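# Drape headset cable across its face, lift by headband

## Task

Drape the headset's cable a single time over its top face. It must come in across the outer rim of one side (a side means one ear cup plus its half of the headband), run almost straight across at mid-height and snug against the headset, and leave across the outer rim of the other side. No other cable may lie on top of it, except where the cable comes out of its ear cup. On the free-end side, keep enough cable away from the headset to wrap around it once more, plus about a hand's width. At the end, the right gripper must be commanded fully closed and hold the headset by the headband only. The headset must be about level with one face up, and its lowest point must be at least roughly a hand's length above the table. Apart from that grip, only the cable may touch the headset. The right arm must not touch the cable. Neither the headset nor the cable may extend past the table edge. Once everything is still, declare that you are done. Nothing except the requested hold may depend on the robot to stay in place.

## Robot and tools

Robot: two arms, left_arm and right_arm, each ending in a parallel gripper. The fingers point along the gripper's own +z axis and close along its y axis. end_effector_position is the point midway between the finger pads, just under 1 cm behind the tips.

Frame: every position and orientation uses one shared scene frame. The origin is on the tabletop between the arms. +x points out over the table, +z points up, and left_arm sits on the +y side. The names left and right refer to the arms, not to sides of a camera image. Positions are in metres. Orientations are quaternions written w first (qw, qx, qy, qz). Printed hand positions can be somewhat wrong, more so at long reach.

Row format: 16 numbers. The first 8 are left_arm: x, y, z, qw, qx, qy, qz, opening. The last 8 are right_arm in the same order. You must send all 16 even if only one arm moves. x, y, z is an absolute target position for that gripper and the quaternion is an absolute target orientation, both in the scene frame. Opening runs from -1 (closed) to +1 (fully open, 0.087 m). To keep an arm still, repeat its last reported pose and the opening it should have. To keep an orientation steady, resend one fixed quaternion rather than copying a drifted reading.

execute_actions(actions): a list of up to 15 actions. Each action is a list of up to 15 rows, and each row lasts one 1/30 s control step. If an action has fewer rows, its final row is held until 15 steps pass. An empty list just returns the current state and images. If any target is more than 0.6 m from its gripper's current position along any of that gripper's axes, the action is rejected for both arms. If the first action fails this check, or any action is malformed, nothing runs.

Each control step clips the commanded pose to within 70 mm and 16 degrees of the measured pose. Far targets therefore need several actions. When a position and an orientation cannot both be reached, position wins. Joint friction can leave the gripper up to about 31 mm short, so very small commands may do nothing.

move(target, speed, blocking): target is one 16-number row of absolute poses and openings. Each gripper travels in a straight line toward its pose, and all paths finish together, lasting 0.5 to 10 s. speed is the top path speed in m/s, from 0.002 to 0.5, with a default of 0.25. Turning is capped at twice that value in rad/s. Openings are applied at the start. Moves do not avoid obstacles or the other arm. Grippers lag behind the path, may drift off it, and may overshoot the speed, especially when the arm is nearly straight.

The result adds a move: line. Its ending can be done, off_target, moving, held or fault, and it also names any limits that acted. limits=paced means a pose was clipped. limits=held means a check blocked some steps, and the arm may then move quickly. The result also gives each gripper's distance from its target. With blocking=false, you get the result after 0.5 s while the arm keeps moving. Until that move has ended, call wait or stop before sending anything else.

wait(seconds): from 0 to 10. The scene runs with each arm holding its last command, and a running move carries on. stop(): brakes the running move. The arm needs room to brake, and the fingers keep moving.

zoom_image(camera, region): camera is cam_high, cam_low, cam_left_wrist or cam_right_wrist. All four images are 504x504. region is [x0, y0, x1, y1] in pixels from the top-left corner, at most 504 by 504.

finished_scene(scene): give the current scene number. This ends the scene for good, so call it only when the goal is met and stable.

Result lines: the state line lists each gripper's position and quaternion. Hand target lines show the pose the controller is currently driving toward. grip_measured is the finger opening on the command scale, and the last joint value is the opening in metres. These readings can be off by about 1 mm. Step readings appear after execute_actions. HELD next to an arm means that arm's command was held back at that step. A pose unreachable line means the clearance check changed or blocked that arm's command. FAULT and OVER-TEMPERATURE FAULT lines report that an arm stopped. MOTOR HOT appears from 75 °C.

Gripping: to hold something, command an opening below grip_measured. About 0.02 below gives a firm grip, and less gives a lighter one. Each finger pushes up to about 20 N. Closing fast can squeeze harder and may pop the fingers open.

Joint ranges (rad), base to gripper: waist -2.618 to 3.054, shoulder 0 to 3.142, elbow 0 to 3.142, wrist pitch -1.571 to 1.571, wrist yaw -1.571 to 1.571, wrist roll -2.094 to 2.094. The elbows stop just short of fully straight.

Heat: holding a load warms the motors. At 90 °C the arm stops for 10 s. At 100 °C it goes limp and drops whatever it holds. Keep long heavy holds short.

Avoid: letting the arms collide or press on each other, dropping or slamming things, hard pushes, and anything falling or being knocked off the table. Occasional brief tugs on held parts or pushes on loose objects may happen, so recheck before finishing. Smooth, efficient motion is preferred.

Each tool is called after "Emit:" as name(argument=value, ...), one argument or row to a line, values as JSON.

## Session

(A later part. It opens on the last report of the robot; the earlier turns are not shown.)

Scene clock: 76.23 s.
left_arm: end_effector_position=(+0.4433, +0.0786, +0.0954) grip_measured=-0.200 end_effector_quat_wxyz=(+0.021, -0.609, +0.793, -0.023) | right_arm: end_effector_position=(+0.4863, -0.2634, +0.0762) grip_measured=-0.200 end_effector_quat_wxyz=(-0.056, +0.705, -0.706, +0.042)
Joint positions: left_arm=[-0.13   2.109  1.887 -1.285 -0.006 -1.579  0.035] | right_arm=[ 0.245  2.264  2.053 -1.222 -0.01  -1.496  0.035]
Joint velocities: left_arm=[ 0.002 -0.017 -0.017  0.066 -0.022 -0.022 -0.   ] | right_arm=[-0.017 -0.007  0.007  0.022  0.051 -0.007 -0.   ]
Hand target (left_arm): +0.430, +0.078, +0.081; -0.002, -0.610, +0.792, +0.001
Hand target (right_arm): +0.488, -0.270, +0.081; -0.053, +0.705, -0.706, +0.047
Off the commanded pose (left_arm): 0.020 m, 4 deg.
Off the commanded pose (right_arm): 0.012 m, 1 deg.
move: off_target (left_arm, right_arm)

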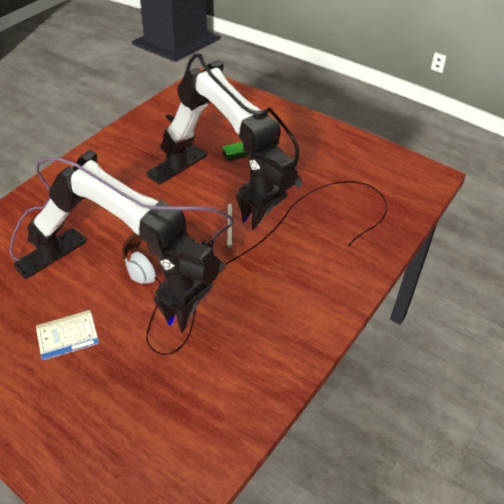

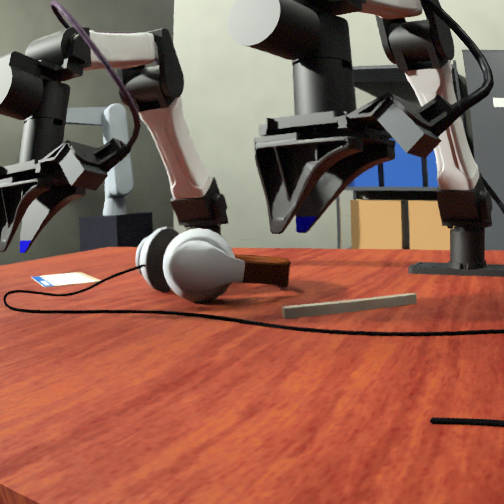

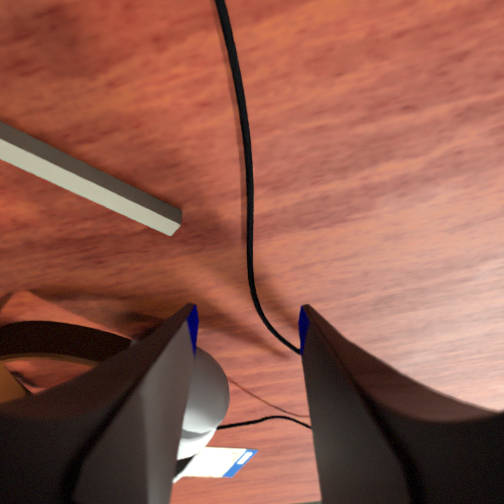

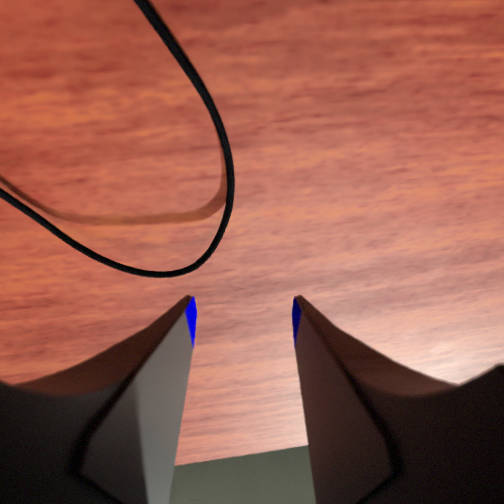

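Emit:
move(
  target=[0.447, 0.078, 0.012, 0, -0.609, 0.793, 0, -0.4, 0.488, -0.243, 0.012, 0.0493, -0.705, 0.705, -0.0493, -0.4],
  speed=0.08,
)

Scene clock: 78.30 s.
left_arm: end_effector_position=(+0.4479, +0.0772, +0.0226) grip_measured=-0.400 end_effector_quat_wxyz=(+0.007, -0.610, +0.792, -0.004) | right_arm: end_effector_position=(+0.4877, -0.2468, +0.0186) grip_measured=-0.400 end_effector_quat_wxyz=(-0.052, +0.705, -0.705, +0.046)
Joint positions: left_arm=[-0.13   2.211  1.76  -1.105 -0.006 -1.581  0.026] | right_arm=[ 0.286  2.296  1.877 -1.012  0.008 -1.458  0.026]
Joint velocities: left_arm=[-0.017 -0.002  0.002  0.051 -0.037  0.007  0.001] | right_arm=[ 0.002  0.002 -0.012 -0.066  0.037  0.037 -0.001]
Hand target (left_arm): +0.446, +0.078, +0.012; -0.000, -0.609, +0.793, +0.000
Hand target (right_arm): +0.486, -0.243, +0.012; -0.049, +0.705, -0.705, +0.049
Off the commanded pose (left_arm): 0.011 m, 1 deg.
Off the commanded pose (right_arm): 0.008 m, 0 deg.
move: off_target (left_arm)

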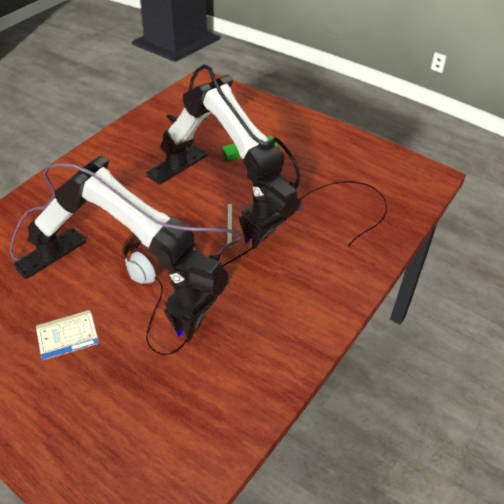

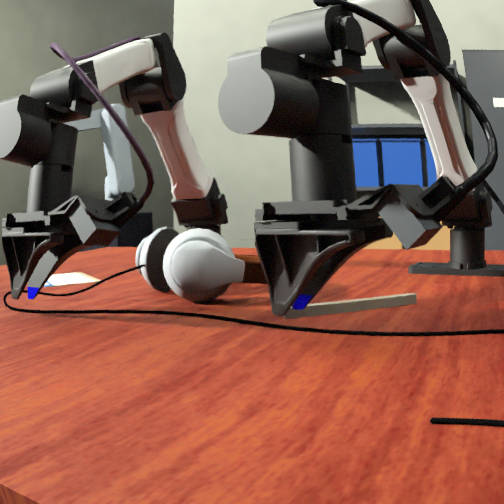

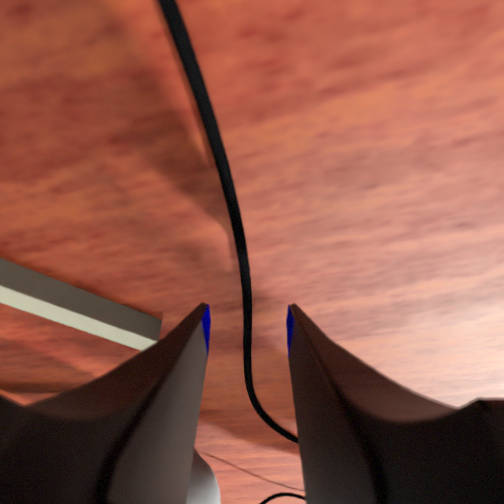

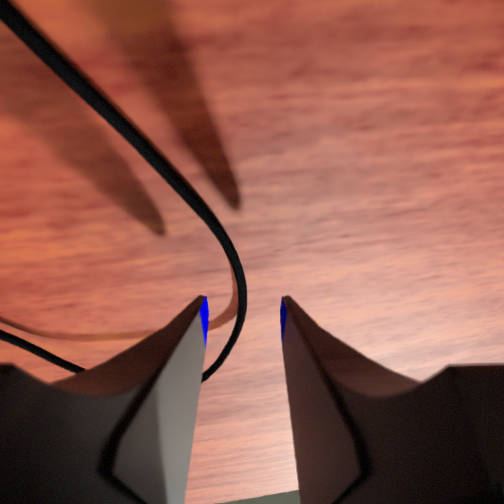

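Emit:
execute_actions(
  actions=[
    [[0.447,0.078,0.008,0,-0.609,0.793,0,-0.4,0.488,-0.245,0.008,0.0493,-0.705,0.705,-0.0493,-0.4],[0.447,0.078,0.006,0,-0.609,0.793,0,-0.4,0.488,-0.245,0.006,0.0493,-0.705,0.705,-0.0493,-0.4],[0.447,0.078,0.004,0,-0.609,0.793,0,-0.4,0.488,-0.245,0.004,0.0493,-0.705,0.705,-0.0493,-0.4],[0.447,0.078,0.002,0,-0.609,0.793,0,-0.4,0.488,-0.245,0.002,0.0493,-0.705,0.705,-0.0493,-0.4],[0.447,0.078,0.0,0,-0.609,0.793,0,-0.4,0.488,-0.245,0.0,0.0493,-0.705,0.705,-0.0493,-0.4],[0.447,0.078,-0.002,0,-0.609,0.793,0,-0.4,0.488,-0.245,-0.002,0.0493,-0.705,0.705,-0.0493,-0.4],[0.447,0.078,-0.004,0,-0.609,0.793,0,-0.4,0.488,-0.245,-0.003,0.0493,-0.705,0.705,-0.0493,-0.4],[0.447,0.078,-0.006,0,-0.609,0.793,0,-0.4,0.488,-0.245,-0.003,0.0493,-0.705,0.705,-0.0493,-0.4]],
  ],
)

Emit:
zoom_image(
  camera="cam_low",
  region=[0, 260, 360, 360],
)

Scene clock: 79.47 s.
left_arm: end_effector_position=(+0.4476, +0.0772, +0.0057) grip_measured=-0.400 end_effector_quat_wxyz=(+0.005, -0.610, +0.793, -0.002) | right_arm: end_effector_position=(+0.4880, -0.2470, +0.0042) grip_measured=-0.400 end_effector_quat_wxyz=(-0.051, +0.705, -0.706, +0.046)
Joint positions: left_arm=[-0.13   2.232  1.725 -1.055 -0.005 -1.581  0.026] | right_arm=[ 0.286  2.313  1.847 -0.967  0.009 -1.458  0.026]
Joint velocities: left_arm=[-0.007 -0.017 -0.002 -0.066  0.037 -0.051 -0.   ] | right_arm=[ 0.007 -0.002  0.002 -0.007 -0.007 -0.037  0.   ]
Hand target (left_arm): +0.446, +0.078, -0.006; -0.000, -0.609, +0.793, +0.000
Hand target (right_arm): +0.487, -0.245, -0.003; -0.049, +0.705, -0.705, +0.049
Off the commanded pose (left_arm): 0.012 m, 1 deg.
Off the commanded pose (right_arm): 0.007 m, 0 deg.
Step readings (end_effector_position):
0: left_arm (+0.4481, +0.0772, +0.0226) | right_arm (+0.4880, -0.2468, +0.0186)
1: left_arm (+0.4483, +0.0771, +0.0226) | right_arm (+0.4883, -0.2468, +0.0186)
2: left_arm (+0.4489, +0.0770, +0.0227) | right_arm (+0.4890, -0.2467, +0.0187)
4: left_arm (+0.4498, +0.0767, +0.0215) | right_arm (+0.4900, -0.2466, +0.0175)
8: left_arm (+0.4482, +0.0771, +0.0141) | right_arm (+0.4881, -0.2468, +0.0093)
15: end_effector_position above

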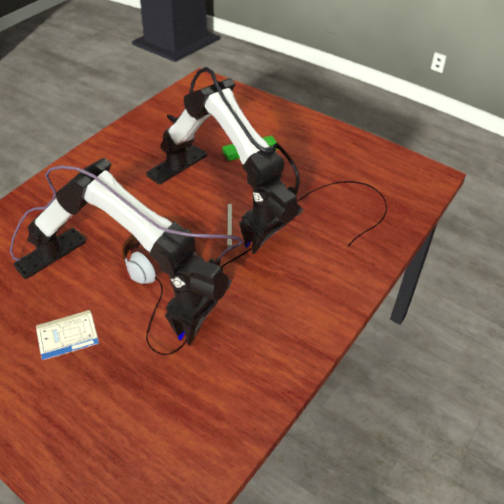

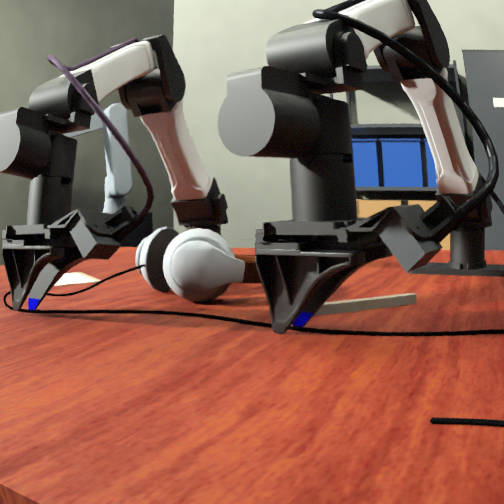

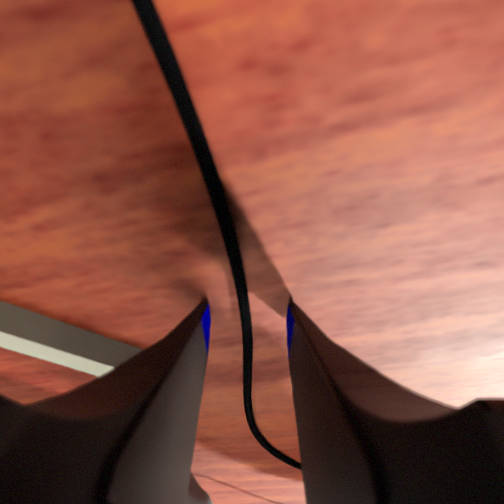

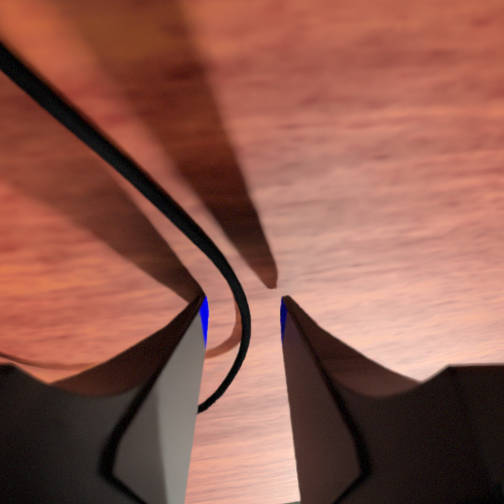

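Region (0, 260, 360, 360) of cam_low's 504x504 image, scaled by 1.400, with more detail than that image has.

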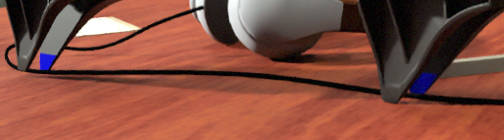

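Emit:
execute_actions(
  actions=[
    [[0.447,0.078,-0.009,0,-0.609,0.793,0,-0.45,0.488,-0.245,-0.008,0.0493,-0.705,0.705,-0.0493,-0.45],[0.447,0.078,-0.009,0,-0.609,0.793,0,-0.5,0.488,-0.245,-0.008,0.0493,-0.705,0.705,-0.0493,-0.5],[0.447,0.078,-0.009,0,-0.609,0.793,0,-0.55,0.488,-0.245,-0.008,0.0493,-0.705,0.705,-0.0493,-0.55],[0.447,0.078,-0.009,0,-0.609,0.793,0,-0.6,0.488,-0.245,-0.008,0.0493,-0.705,0.705,-0.0493,-0.6],[0.447,0.078,-0.009,0,-0.609,0.793,0,-0.65,0.488,-0.245,-0.008,0.0493,-0.705,0.705,-0.0493,-0.65],[0.447,0.078,-0.009,0,-0.609,0.793,0,-0.7,0.488,-0.245,-0.008,0.0493,-0.705,0.705,-0.0493,-0.7],[0.447,0.078,-0.009,0,-0.609,0.793,0,-0.74,0.488,-0.245,-0.008,0.0493,-0.705,0.705,-0.0493,-0.74],[0.447,0.078,-0.009,0,-0.609,0.793,0,-0.78,0.488,-0.245,-0.008,0.0493,-0.705,0.705,-0.0493,-0.78],[0.447,0.078,-0.009,0,-0.609,0.793,0,-0.82,0.488,-0.245,-0.008,0.0493,-0.705,0.705,-0.0493,-0.82],[0.447,0.078,-0.009,0,-0.609,0.793,0,-0.85,0.488,-0.245,-0.008,0.0493,-0.705,0.705,-0.0493,-0.85],[0.447,0.078,-0.009,0,-0.609,0.793,0,-0.88,0.488,-0.245,-0.008,0.0493,-0.705,0.705,-0.0493,-0.88],[0.447,0.078,-0.009,0,-0.609,0.793,0,-0.90,0.488,-0.245,-0.008,0.0493,-0.705,0.705,-0.0493,-0.90],[0.447,0.078,-0.009,0,-0.609,0.793,0,-0.92,0.488,-0.245,-0.008,0.0493,-0.705,0.705,-0.0493,-0.92],[0.447,0.078,-0.009,0,-0.609,0.793,0,-0.94,0.488,-0.245,-0.008,0.0493,-0.705,0.705,-0.0493,-0.94]],
  ],
)

Scene clock: 80.77 s.
left_arm: end_effector_position=(+0.4497, +0.0766, +0.0057) grip_measured=-0.937 end_effector_quat_wxyz=(+0.007, -0.610, +0.793, -0.006) | right_arm: end_effector_position=(+0.4929, -0.2465, +0.0048) grip_measured=-0.937 end_effector_quat_wxyz=(-0.059, +0.705, -0.705, +0.053)
Joint positions: left_arm=[-0.13   2.232  1.725 -1.046 -0.005 -1.581  0.003] | right_arm=[ 0.286  2.313  1.847 -0.947  0.009 -1.458  0.003]
Joint velocities: left_arm=[-0.012  0.007  0.007  0.007 -0.007 -0.022 -0.005] | right_arm=[ 0.002  0.007  0.012 -0.007  0.022  0.051 -0.004]
Hand target (left_arm): +0.446, +0.078, -0.009; -0.000, -0.609, +0.793, +0.000
Hand target (right_arm): +0.487, -0.245, -0.008; -0.049, +0.705, -0.705, +0.049
Off the commanded pose (left_arm): 0.015 m, 1 deg.
Off the commanded pose (right_arm): 0.014 m, 1 deg.
Step readings (end_effector_position):
0: left_arm (+0.4483, +0.0770, +0.0057) | right_arm (+0.4882, -0.2470, +0.0042)
1: left_arm (+0.4487, +0.0769, +0.0057) | right_arm (+0.4882, -0.2470, +0.0042)
2: left_arm (+0.4490, +0.0768, +0.0057) | right_arm (+0.4882, -0.2470, +0.0042)
4: left_arm (+0.4491, +0.0768, +0.0057) | right_arm (+0.4895, -0.2469, +0.0043)
8: left_arm (+0.4492, +0.0767, +0.0057) | right_arm (+0.4919, -0.2466, +0.0046)
15: end_effector_position above

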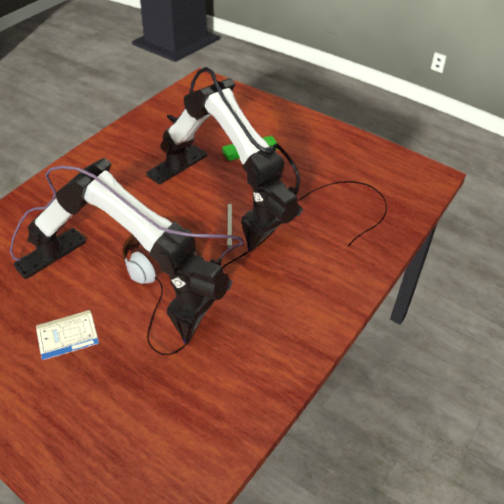

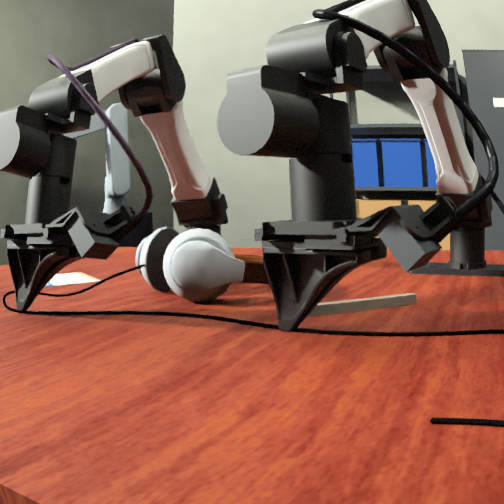

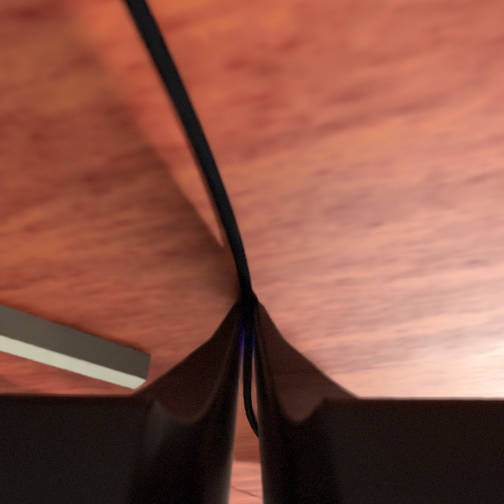

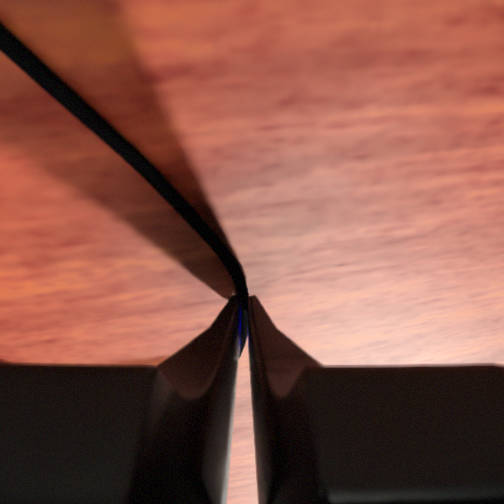

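Emit:
execute_actions(
  actions=[
    [[0.447,0.078,-0.009,0,-0.609,0.793,0,-0.95,0.488,-0.245,-0.008,0.0493,-0.705,0.705,-0.0493,-0.95],[0.447,0.078,-0.009,0,-0.609,0.793,0,-0.95,0.488,-0.245,-0.008,0.0493,-0.705,0.705,-0.0493,-0.95],[0.447,0.078,-0.009,0,-0.609,0.793,0,-0.96,0.488,-0.245,-0.008,0.0493,-0.705,0.705,-0.0493,-0.96],[0.447,0.078,-0.009,0,-0.609,0.793,0,-0.96,0.488,-0.245,-0.008,0.0493,-0.705,0.705,-0.0493,-0.96],[0.447,0.078,-0.009,0,-0.609,0.793,0,-0.97,0.488,-0.245,-0.008,0.0493,-0.705,0.705,-0.0493,-0.97]],
  ],
)

Scene clock: 86.27 s.
left_arm: end_effector_position=(+0.4497, +0.0766, +0.0057) grip_measured=-0.963 end_effector_quat_wxyz=(+0.007, -0.610, +0.793, -0.006) | right_arm: end_effector_position=(+0.4931, -0.2465, +0.0048) grip_measured=-0.969 end_effector_quat_wxyz=(-0.059, +0.705, -0.705, +0.053)
Joint positions: left_arm=[-0.13   2.232  1.725 -1.046 -0.005 -1.581  0.002] | right_arm=[ 0.286  2.313  1.847 -0.946  0.01  -1.458  0.001]
Joint velocities: left_arm=[-0.007  0.002  0.002 -0.022  0.007 -0.051 -0.001] | right_arm=[-0.007 -0.002  0.002 -0.051  0.007 -0.007  0.   ]
Hand target (left_arm): +0.446, +0.078, -0.009; -0.000, -0.609, +0.793, +0.000
Hand target (right_arm): +0.487, -0.245, -0.008; -0.049, +0.705, -0.705, +0.049
Off the commanded pose (left_arm): 0.015 m, 1 deg.
Off the commanded pose (right_arm): 0.014 m, 1 deg.
Step readings (end_effector_position):
0: left_arm (+0.4497, +0.0766, +0.0057) | right_arm (+0.4930, -0.2465, +0.0048)
1: left_arm (+0.4497, +0.0766, +0.0057) | right_arm (+0.4930, -0.2465, +0.0048)
2: left_arm (+0.4497, +0.0766, +0.0057) | right_arm (+0.4931, -0.2465, +0.0048)
4: left_arm (+0.4497, +0.0766, +0.0057) | right_arm (+0.4931, -0.2465, +0.0048)
8: left_arm (+0.4497, +0.0766, +0.0057) | right_arm (+0.4931, -0.2465, +0.0048)
15: end_effector_position above

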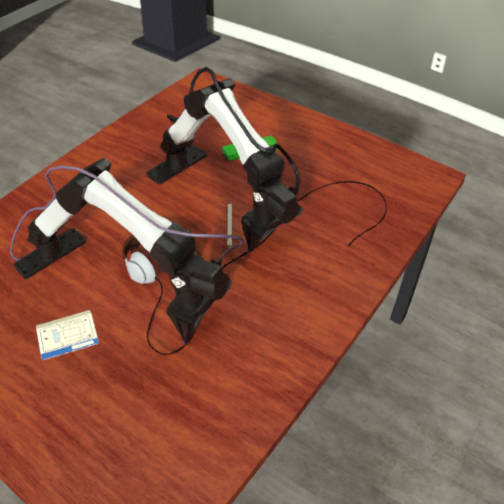

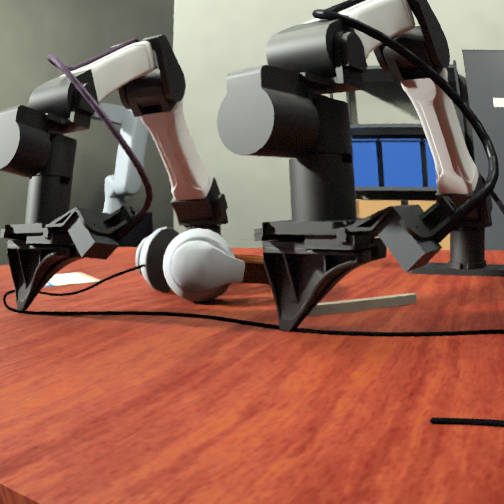

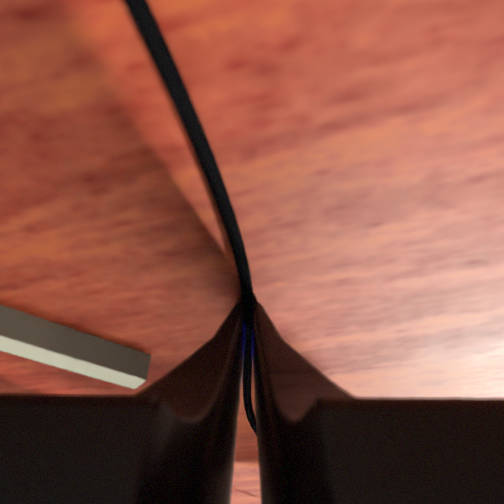

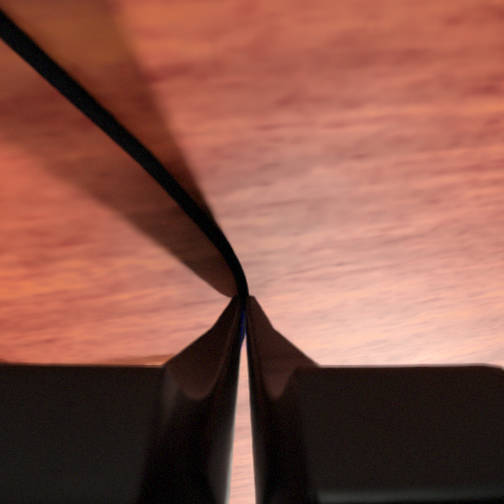

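Emit:
move(
  target=[0.447, 0.078, 0.04, 0, -0.609, 0.793, 0, -0.985, 0.485, -0.245, 0.04, 0.0493, -0.705, 0.705, -0.0493, -0.985],
  speed=0.06,
)

Scene clock: 87.67 s.
left_arm: end_effector_position=(+0.4450, +0.0779, +0.0260) grip_measured=-0.963 end_effector_quat_wxyz=(-0.004, -0.610, +0.793, +0.009) | right_arm: end_effector_position=(+0.4825, -0.2477, +0.0275) grip_measured=-0.985 end_effector_quat_wxyz=(-0.044, +0.706, -0.706, +0.041)
Joint positions: left_arm=[-0.13   2.232  1.807 -1.166 -0.005 -1.581  0.002] | right_arm=[ 0.286  2.288  1.9   -1.062  0.01  -1.458  0.001]
Joint velocities: left_arm=[ 0.002  0.017 -0.007 -0.037 -0.007 -0.11  -0.001] | right_arm=[-0.002 -0.007 -0.002  0.007  0.022 -0.007  0.   ]
Hand target (left_arm): +0.447, +0.078, +0.040; +0.000, -0.609, +0.793, -0.000
Hand target (right_arm): +0.486, -0.245, +0.040; -0.050, +0.705, -0.705, +0.050
Off the commanded pose (left_arm): 0.014 m, 1 deg.
Off the commanded pose (right_arm): 0.013 m, 1 deg.
move: off_target (left_arm, right_arm)

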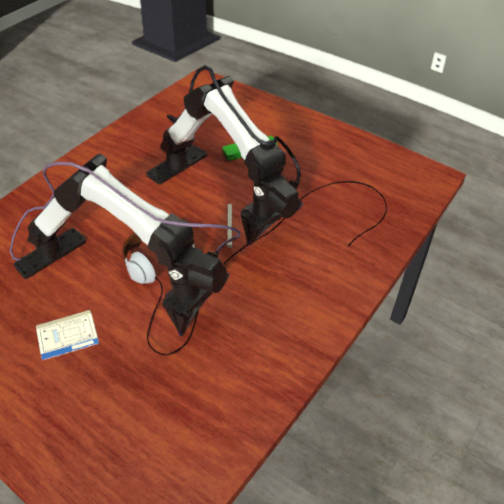

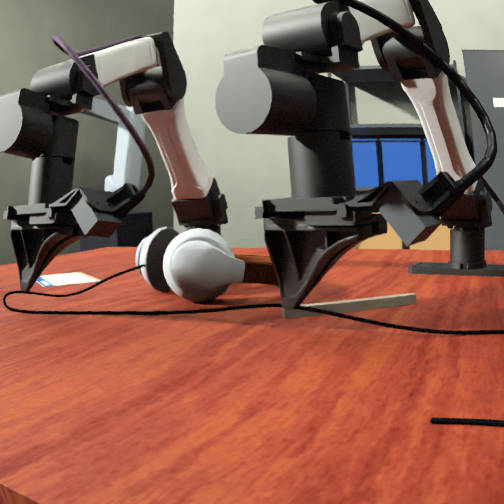

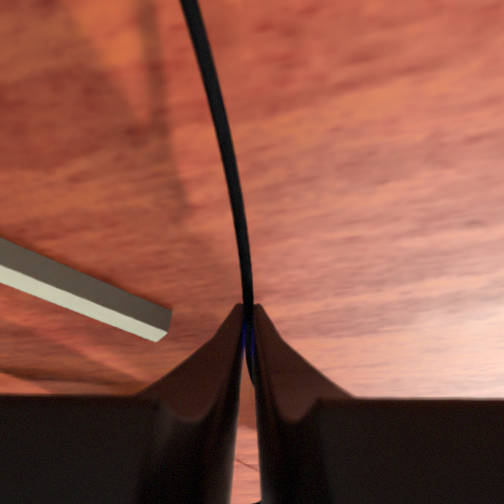

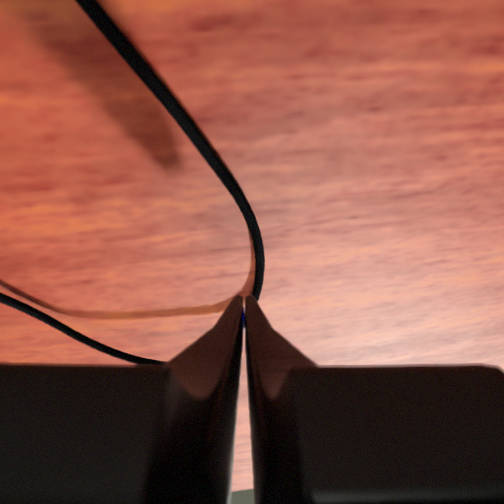

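Emit:
execute_actions(
  actions=[
    [[0.447,0.078,0.04,0,-0.609,0.793,0,-0.985,0.492,-0.249,0.025,0.0493,-0.705,0.705,-0.0493,-0.5]],
    [[0.447,0.078,0.04,0,-0.609,0.793,0,-0.985,0.492,-0.249,0.016,0.0493,-0.705,0.705,-0.0493,-0.5],[0.447,0.078,0.04,0,-0.609,0.793,0,-0.985,0.492,-0.249,0.013,0.0493,-0.705,0.705,-0.0493,-0.5],[0.447,0.078,0.04,0,-0.609,0.793,0,-0.985,0.492,-0.249,0.010,0.0493,-0.705,0.705,-0.0493,-0.5],[0.447,0.078,0.04,0,-0.609,0.793,0,-0.985,0.492,-0.249,0.007,0.0493,-0.705,0.705,-0.0493,-0.5],[0.447,0.078,0.04,0,-0.609,0.793,0,-0.985,0.492,-0.249,0.004,0.0493,-0.705,0.705,-0.0493,-0.5],[0.447,0.078,0.04,0,-0.609,0.793,0,-0.985,0.492,-0.249,0.001,0.0493,-0.705,0.705,-0.0493,-0.5],[0.447,0.078,0.04,0,-0.609,0.793,0,-0.985,0.492,-0.249,-0.002,0.0493,-0.705,0.705,-0.0493,-0.5],[0.447,0.078,0.04,0,-0.609,0.793,0,-0.985,0.492,-0.249,-0.005,0.0493,-0.705,0.705,-0.0493,-0.5],[0.447,0.078,0.04,0,-0.609,0.793,0,-0.985,0.492,-0.249,-0.008,0.0493,-0.705,0.705,-0.0493,-0.5],[0.447,0.078,0.04,0,-0.609,0.793,0,-0.985,0.492,-0.249,-0.010,0.0493,-0.705,0.705,-0.0493,-0.5],[0.447,0.078,0.04,0,-0.609,0.793,0,-0.985,0.492,-0.249,-0.012,0.0493,-0.705,0.705,-0.0493,-0.5]],
  ],
)

Scene clock: 89.90 s.
left_arm: end_effector_position=(+0.4447, +0.0780, +0.0260) grip_measured=-0.963 end_effector_quat_wxyz=(-0.004, -0.610, +0.793, +0.010) | right_arm: end_effector_position=(+0.4920, -0.2467, +0.0036) grip_measured=-0.500 end_effector_quat_wxyz=(-0.053, +0.705, -0.705, +0.050)
Joint positions: left_arm=[-0.13   2.232  1.807 -1.167 -0.005 -1.581  0.002] | right_arm=[ 0.287  2.323  1.862 -0.964  0.012 -1.458  0.022]
Joint velocities: left_arm=[-0.007 -0.002 -0.002  0.037  0.022  0.022  0.   ] | right_arm=[-0.007  0.012 -0.022 -0.007 -0.022  0.022 -0.001]
Hand target (left_arm): +0.447, +0.078, +0.040; +0.000, -0.609, +0.793, -0.000
Hand target (right_arm): +0.491, -0.249, -0.012; -0.049, +0.706, -0.705, +0.049
Off the commanded pose (left_arm): 0.014 m, 1 deg.
Off the commanded pose (right_arm): 0.016 m, 0 deg.
Step readings (end_effector_position; steps 1 to 15: 1st action; 16 to 30: 2nd action):
0: left_arm (+0.4447, +0.0780, +0.0260) | right_arm (+0.4822, -0.2478, +0.0275)
1: left_arm (+0.4447, +0.0780, +0.0260) | right_arm (+0.4821, -0.2478, +0.0270)
2: left_arm (+0.4447, +0.0780, +0.0260) | right_arm (+0.4821, -0.2478, +0.0261)
4: left_arm (+0.4447, +0.0780, +0.0260) | right_arm (+0.4816, -0.2478, +0.0236)
8: left_arm (+0.4447, +0.0780, +0.0260) | right_arm (+0.4808, -0.2479, +0.0198)
15: left_arm (+0.4447, +0.0780, +0.0260) | right_arm (+0.4808, -0.2479, +0.0196)
16: left_arm (+0.4447, +0.0780, +0.0260) | right_arm (+0.4813, -0.2479, +0.0197)
17: left_arm (+0.4447, +0.0780, +0.0260) | right_arm (+0.4826, -0.2477, +0.0195)
19: left_arm (+0.4447, +0.0780, +0.0260) | right_arm (+0.4861, -0.2473, +0.0186)
23: left_arm (+0.4447, +0.0780, +0.0260) | right_arm (+0.4903, -0.2468, +0.0122)
30: end_effector_position above

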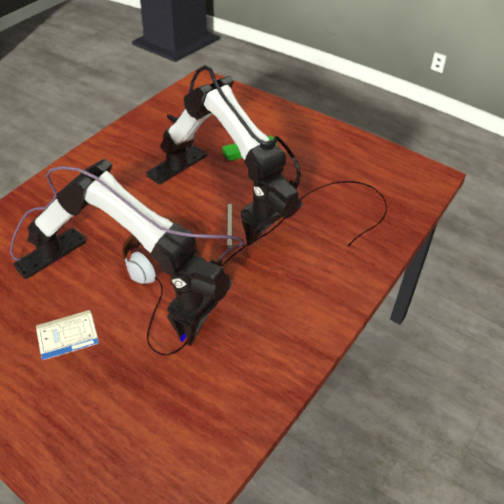

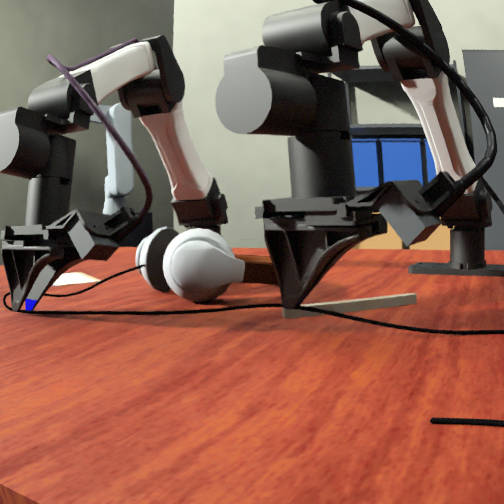

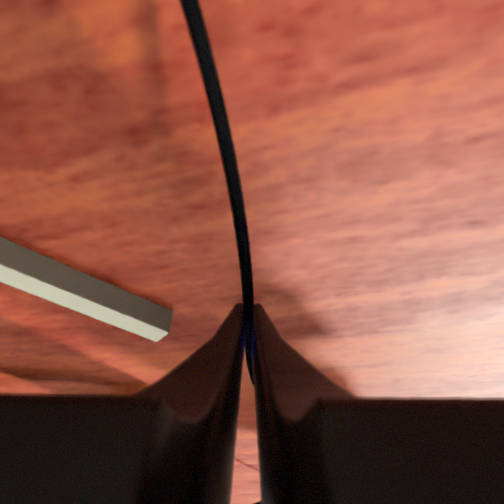

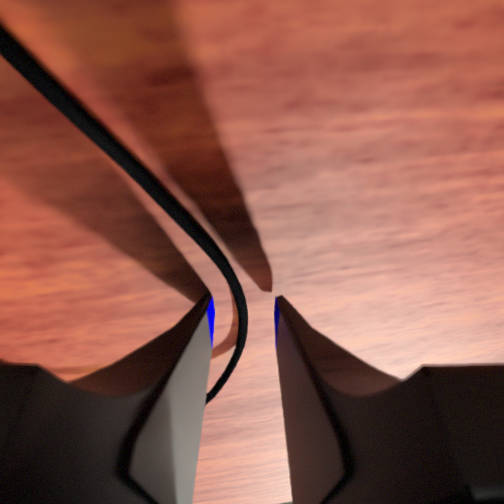

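Emit:
execute_actions(
  actions=[
    [[0.447,0.078,0.04,0,-0.609,0.793,0,-0.985,0.492,-0.249,-0.004,0.03,-0.706,0.706,-0.03,-0.5],[0.447,0.078,0.04,0,-0.609,0.793,0,-0.985,0.492,-0.249,-0.004,0.03,-0.706,0.706,-0.03,-0.5],[0.447,0.078,0.04,0,-0.609,0.793,0,-0.985,0.492,-0.249,-0.004,0.015,-0.707,0.707,-0.015,-0.5],[0.447,0.078,0.04,0,-0.609,0.793,0,-0.985,0.492,-0.249,-0.004,0.015,-0.707,0.707,-0.015,-0.5],[0.447,0.078,0.04,0,-0.609,0.793,0,-0.985,0.492,-0.249,-0.006,0,-0.707,0.707,0,-0.5],[0.447,0.078,0.04,0,-0.609,0.793,0,-0.985,0.492,-0.249,-0.006,0,-0.707,0.707,0,-0.5],[0.447,0.078,0.04,0,-0.609,0.793,0,-0.985,0.492,-0.249,-0.010,-0.01,-0.707,0.707,0.01,-0.5]],
  ],
)

Scene clock: 91.10 s.
left_arm: end_effector_position=(+0.4447, +0.0780, +0.0260) grip_measured=-0.963 end_effector_quat_wxyz=(-0.004, -0.610, +0.793, +0.010) | right_arm: end_effector_position=(+0.5014, -0.2454, +0.0022) grip_measured=-0.500 end_effector_quat_wxyz=(-0.009, +0.707, -0.707, +0.014)
Joint positions: left_arm=[-0.13   2.232  1.807 -1.167 -0.005 -1.581  0.002] | right_arm=[ 0.287  2.507  2.192 -1.225  0.011 -1.458  0.022]
Joint velocities: left_arm=[-0.002  0.002  0.007  0.081 -0.007 -0.037 -0.001] | right_arm=[ 0.007  0.027  0.085 -0.007 -0.037 -0.007 -0.001]
Hand target (left_arm): +0.447, +0.078, +0.040; +0.000, -0.609, +0.793, -0.000
Hand target (right_arm): +0.492, -0.249, -0.009; +0.009, +0.706, -0.708, -0.010
Off the commanded pose (left_arm): 0.014 m, 1 deg.
Off the commanded pose (right_arm): 0.016 m, 3 deg.
Step readings (end_effector_position):
0: left_arm (+0.4447, +0.0780, +0.0260) | right_arm (+0.4925, -0.2466, +0.0037)
1: left_arm (+0.4447, +0.0780, +0.0260) | right_arm (+0.4926, -0.2466, +0.0038)
2: left_arm (+0.4447, +0.0780, +0.0260) | right_arm (+0.4939, -0.2465, +0.0032)
4: left_arm (+0.4447, +0.0780, +0.0260) | right_arm (+0.4982, -0.2458, +0.0035)
8: left_arm (+0.4447, +0.0780, +0.0260) | right_arm (+0.5015, -0.2454, +0.0024)
15: end_effector_position above

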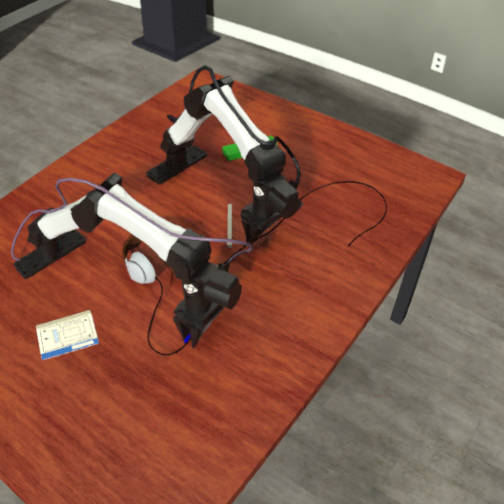

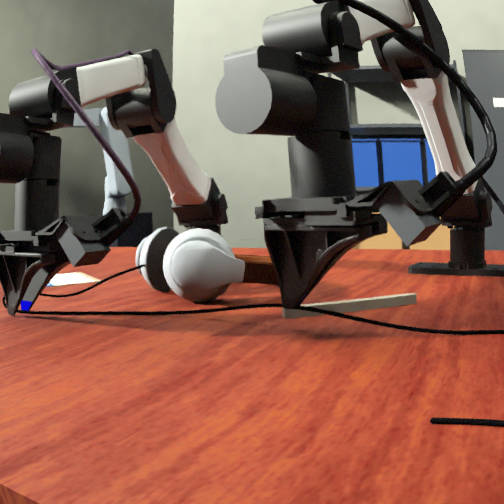

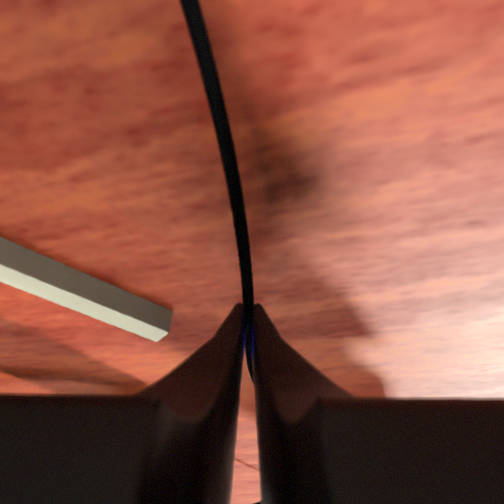

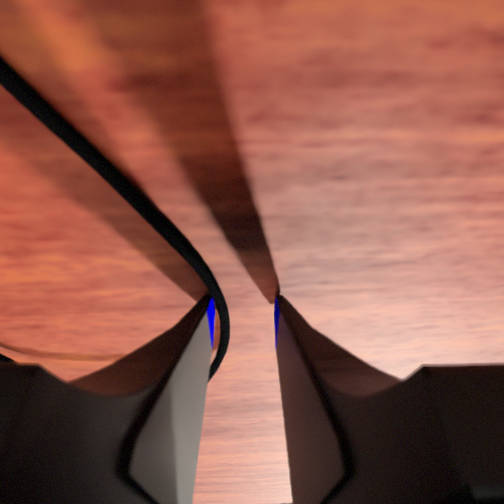

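Both tips on the table now. Close slowly.

Emit:
execute_actions(
  actions=[
    [[0.447,0.078,0.04,0,-0.609,0.793,0,-0.985,0.497,-0.247,-0.008,0,-0.707,0.707,0,-0.55],[0.447,0.078,0.04,0,-0.609,0.793,0,-0.985,0.497,-0.247,-0.008,0,-0.707,0.707,0,-0.6],[0.447,0.078,0.04,0,-0.609,0.793,0,-0.985,0.497,-0.247,-0.008,0,-0.707,0.707,0,-0.65],[0.447,0.078,0.04,0,-0.609,0.793,0,-0.985,0.497,-0.247,-0.008,0,-0.707,0.707,0,-0.7],[0.447,0.078,0.04,0,-0.609,0.793,0,-0.985,0.497,-0.247,-0.008,0,-0.707,0.707,0,-0.75],[0.447,0.078,0.04,0,-0.609,0.793,0,-0.985,0.497,-0.247,-0.008,0,-0.707,0.707,0,-0.8],[0.447,0.078,0.04,0,-0.609,0.793,0,-0.985,0.497,-0.247,-0.008,0,-0.707,0.707,0,-0.84],[0.447,0.078,0.04,0,-0.609,0.793,0,-0.985,0.497,-0.247,-0.008,0,-0.707,0.707,0,-0.87],[0.447,0.078,0.04,0,-0.609,0.793,0,-0.985,0.497,-0.247,-0.008,0,-0.707,0.707,0,-0.90],[0.447,0.078,0.04,0,-0.609,0.793,0,-0.985,0.497,-0.247,-0.008,0,-0.707,0.707,0,-0.92],[0.447,0.078,0.04,0,-0.609,0.793,0,-0.985,0.497,-0.247,-0.008,0,-0.707,0.707,0,-0.94],[0.447,0.078,0.04,0,-0.609,0.793,0,-0.985,0.497,-0.247,-0.008,0,-0.707,0.707,0,-0.96],[0.447,0.078,0.04,0,-0.609,0.793,0,-0.985,0.497,-0.247,-0.008,0,-0.707,0.707,0,-0.97]],
    [[0.447,0.078,0.04,0,-0.609,0.793,0,-0.985,0.497,-0.247,-0.008,0,-0.707,0.707,0,-0.98]],
  ],
)

Scene clock: 93.03 s.
left_arm: end_effector_position=(+0.4446, +0.0780, +0.0260) grip_measured=-0.963 end_effector_quat_wxyz=(-0.005, -0.610, +0.793, +0.010) | right_arm: end_effector_position=(+0.4935, -0.2456, +0.0020) grip_measured=-0.942 end_effector_quat_wxyz=(+0.003, +0.707, -0.707, +0.002)
Joint positions: left_arm=[-0.13   2.232  1.807 -1.168 -0.005 -1.581  0.002] | right_arm=[ 0.287  2.509  2.196 -1.26   0.007 -1.458  0.003]
Joint velocities: left_arm=[-0.017 -0.002 -0.007 -0.007  0.007 -0.066 -0.001] | right_arm=[-0.002 -0.002 -0.002 -0.037  0.066 -0.037 -0.001]
Hand target (left_arm): +0.447, +0.078, +0.040; +0.000, -0.609, +0.793, -0.000
Hand target (right_arm): +0.497, -0.247, -0.008; +0.000, +0.707, -0.707, -0.000
Off the commanded pose (left_arm): 0.014 m, 1 deg.
Off the commanded pose (right_arm): 0.011 m, 0 deg.
Step readings (end_effector_position; steps 1 to 15: 1st action; 16 to 30: 2nd action):
0: left_arm (+0.4447, +0.0780, +0.0260) | right_arm (+0.5013, -0.2454, +0.0021)
1: left_arm (+0.4447, +0.0780, +0.0260) | right_arm (+0.5009, -0.2455, +0.0021)
2: left_arm (+0.4447, +0.0780, +0.0260) | right_arm (+0.5000, -0.2455, +0.0021)
4: left_arm (+0.4447, +0.0780, +0.0260) | right_arm (+0.4980, -0.2455, +0.0021)
8: left_arm (+0.4447, +0.0780, +0.0260) | right_arm (+0.4945, -0.2455, +0.0020)
15: left_arm (+0.4446, +0.0780, +0.0260) | right_arm (+0.4935, -0.2456, +0.0020)
16: left_arm (+0.4446, +0.0780, +0.0260) | right_arm (+0.4935, -0.2456, +0.0020)
17: left_arm (+0.4446, +0.0780, +0.0260) | right_arm (+0.4935, -0.2456, +0.0020)
19: left_arm (+0.4446, +0.0780, +0.0260) | right_arm (+0.4935, -0.2456, +0.0020)
23: left_arm (+0.4446, +0.0780, +0.0260) | right_arm (+0.4935, -0.2456, +0.0020)
30: end_effector_position above

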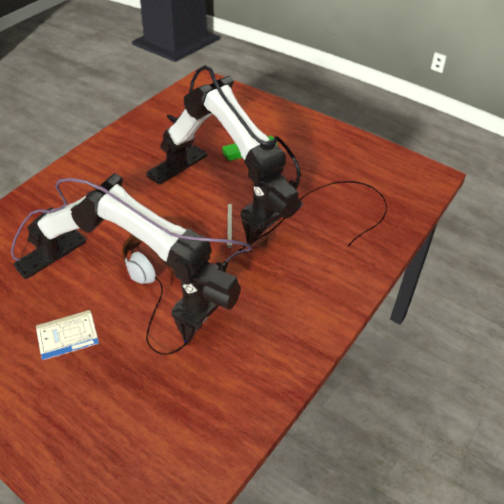

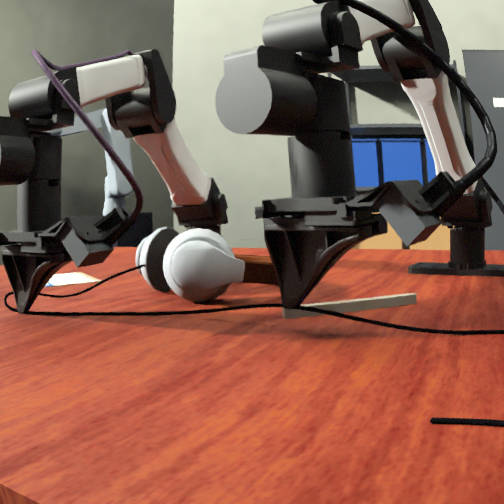

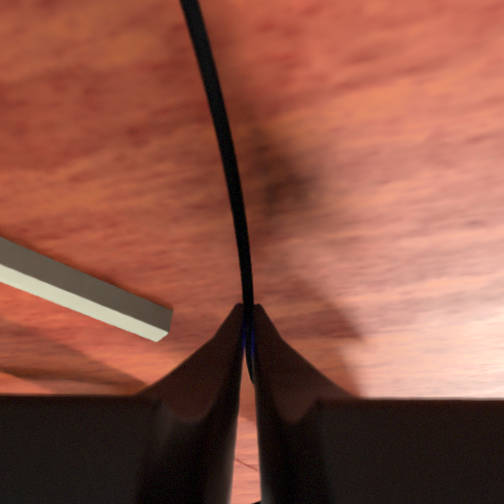

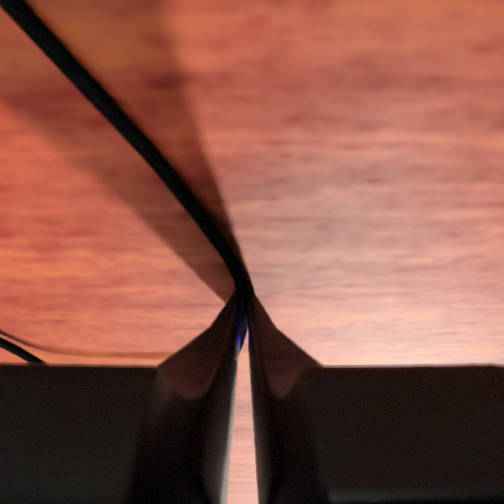

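Emit:
move(
  target=[0.44, 0.078, 0.13, 0, -0.609, 0.793, 0, -0.985, 0.45, -0.252, 0.13, 0, -0.707, 0.707, 0, -0.965],
  speed=0.08,
)

Scene clock: 95.53 s.
left_arm: end_effector_position=(+0.4428, +0.0785, +0.1223) grip_measured=-0.963 end_effector_quat_wxyz=(+0.000, -0.610, +0.793, +0.003) | right_arm: end_effector_position=(+0.4549, -0.2500, +0.1237) grip_measured=-0.942 end_effector_quat_wxyz=(-0.008, +0.707, -0.707, +0.011)
Joint positions: left_arm=[-0.13   2.203  2.144 -1.517 -0.005 -1.581  0.002] | right_arm=[ 0.287  2.29   2.294 -1.549  0.007 -1.458  0.003]
Joint velocities: left_arm=[ 0.007 -0.007 -0.007 -0.037  0.037 -0.007  0.   ] | right_arm=[ 0.007 -0.017  0.012 -0.022 -0.007  0.081  0.   ]
Hand target (left_arm): +0.441, +0.078, +0.130; +0.000, -0.609, +0.793, -0.000
Hand target (right_arm): +0.452, -0.252, +0.130; -0.010, +0.708, -0.706, +0.010
Off the commanded pose (left_arm): 0.008 m, 0 deg.
Off the commanded pose (right_arm): 0.008 m, 2 deg.
joint sent to its limit (right arm) — the command would take joint 4 (wrist pitch) past its lower limit, so that joint was sent only as far as its limit.
move: done

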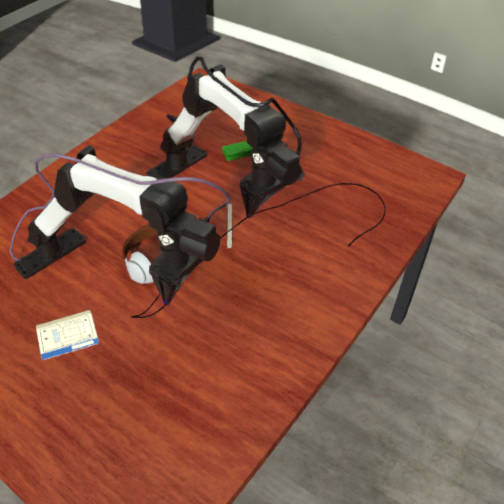

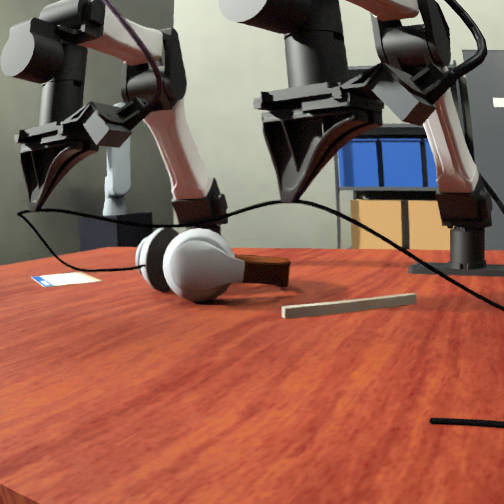

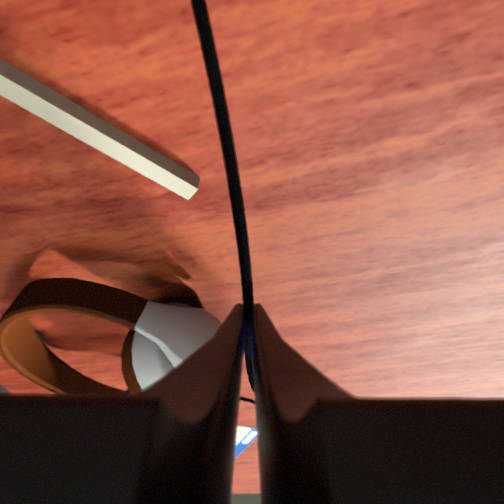

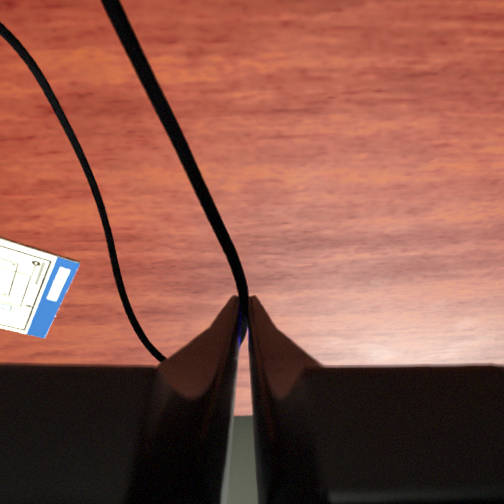

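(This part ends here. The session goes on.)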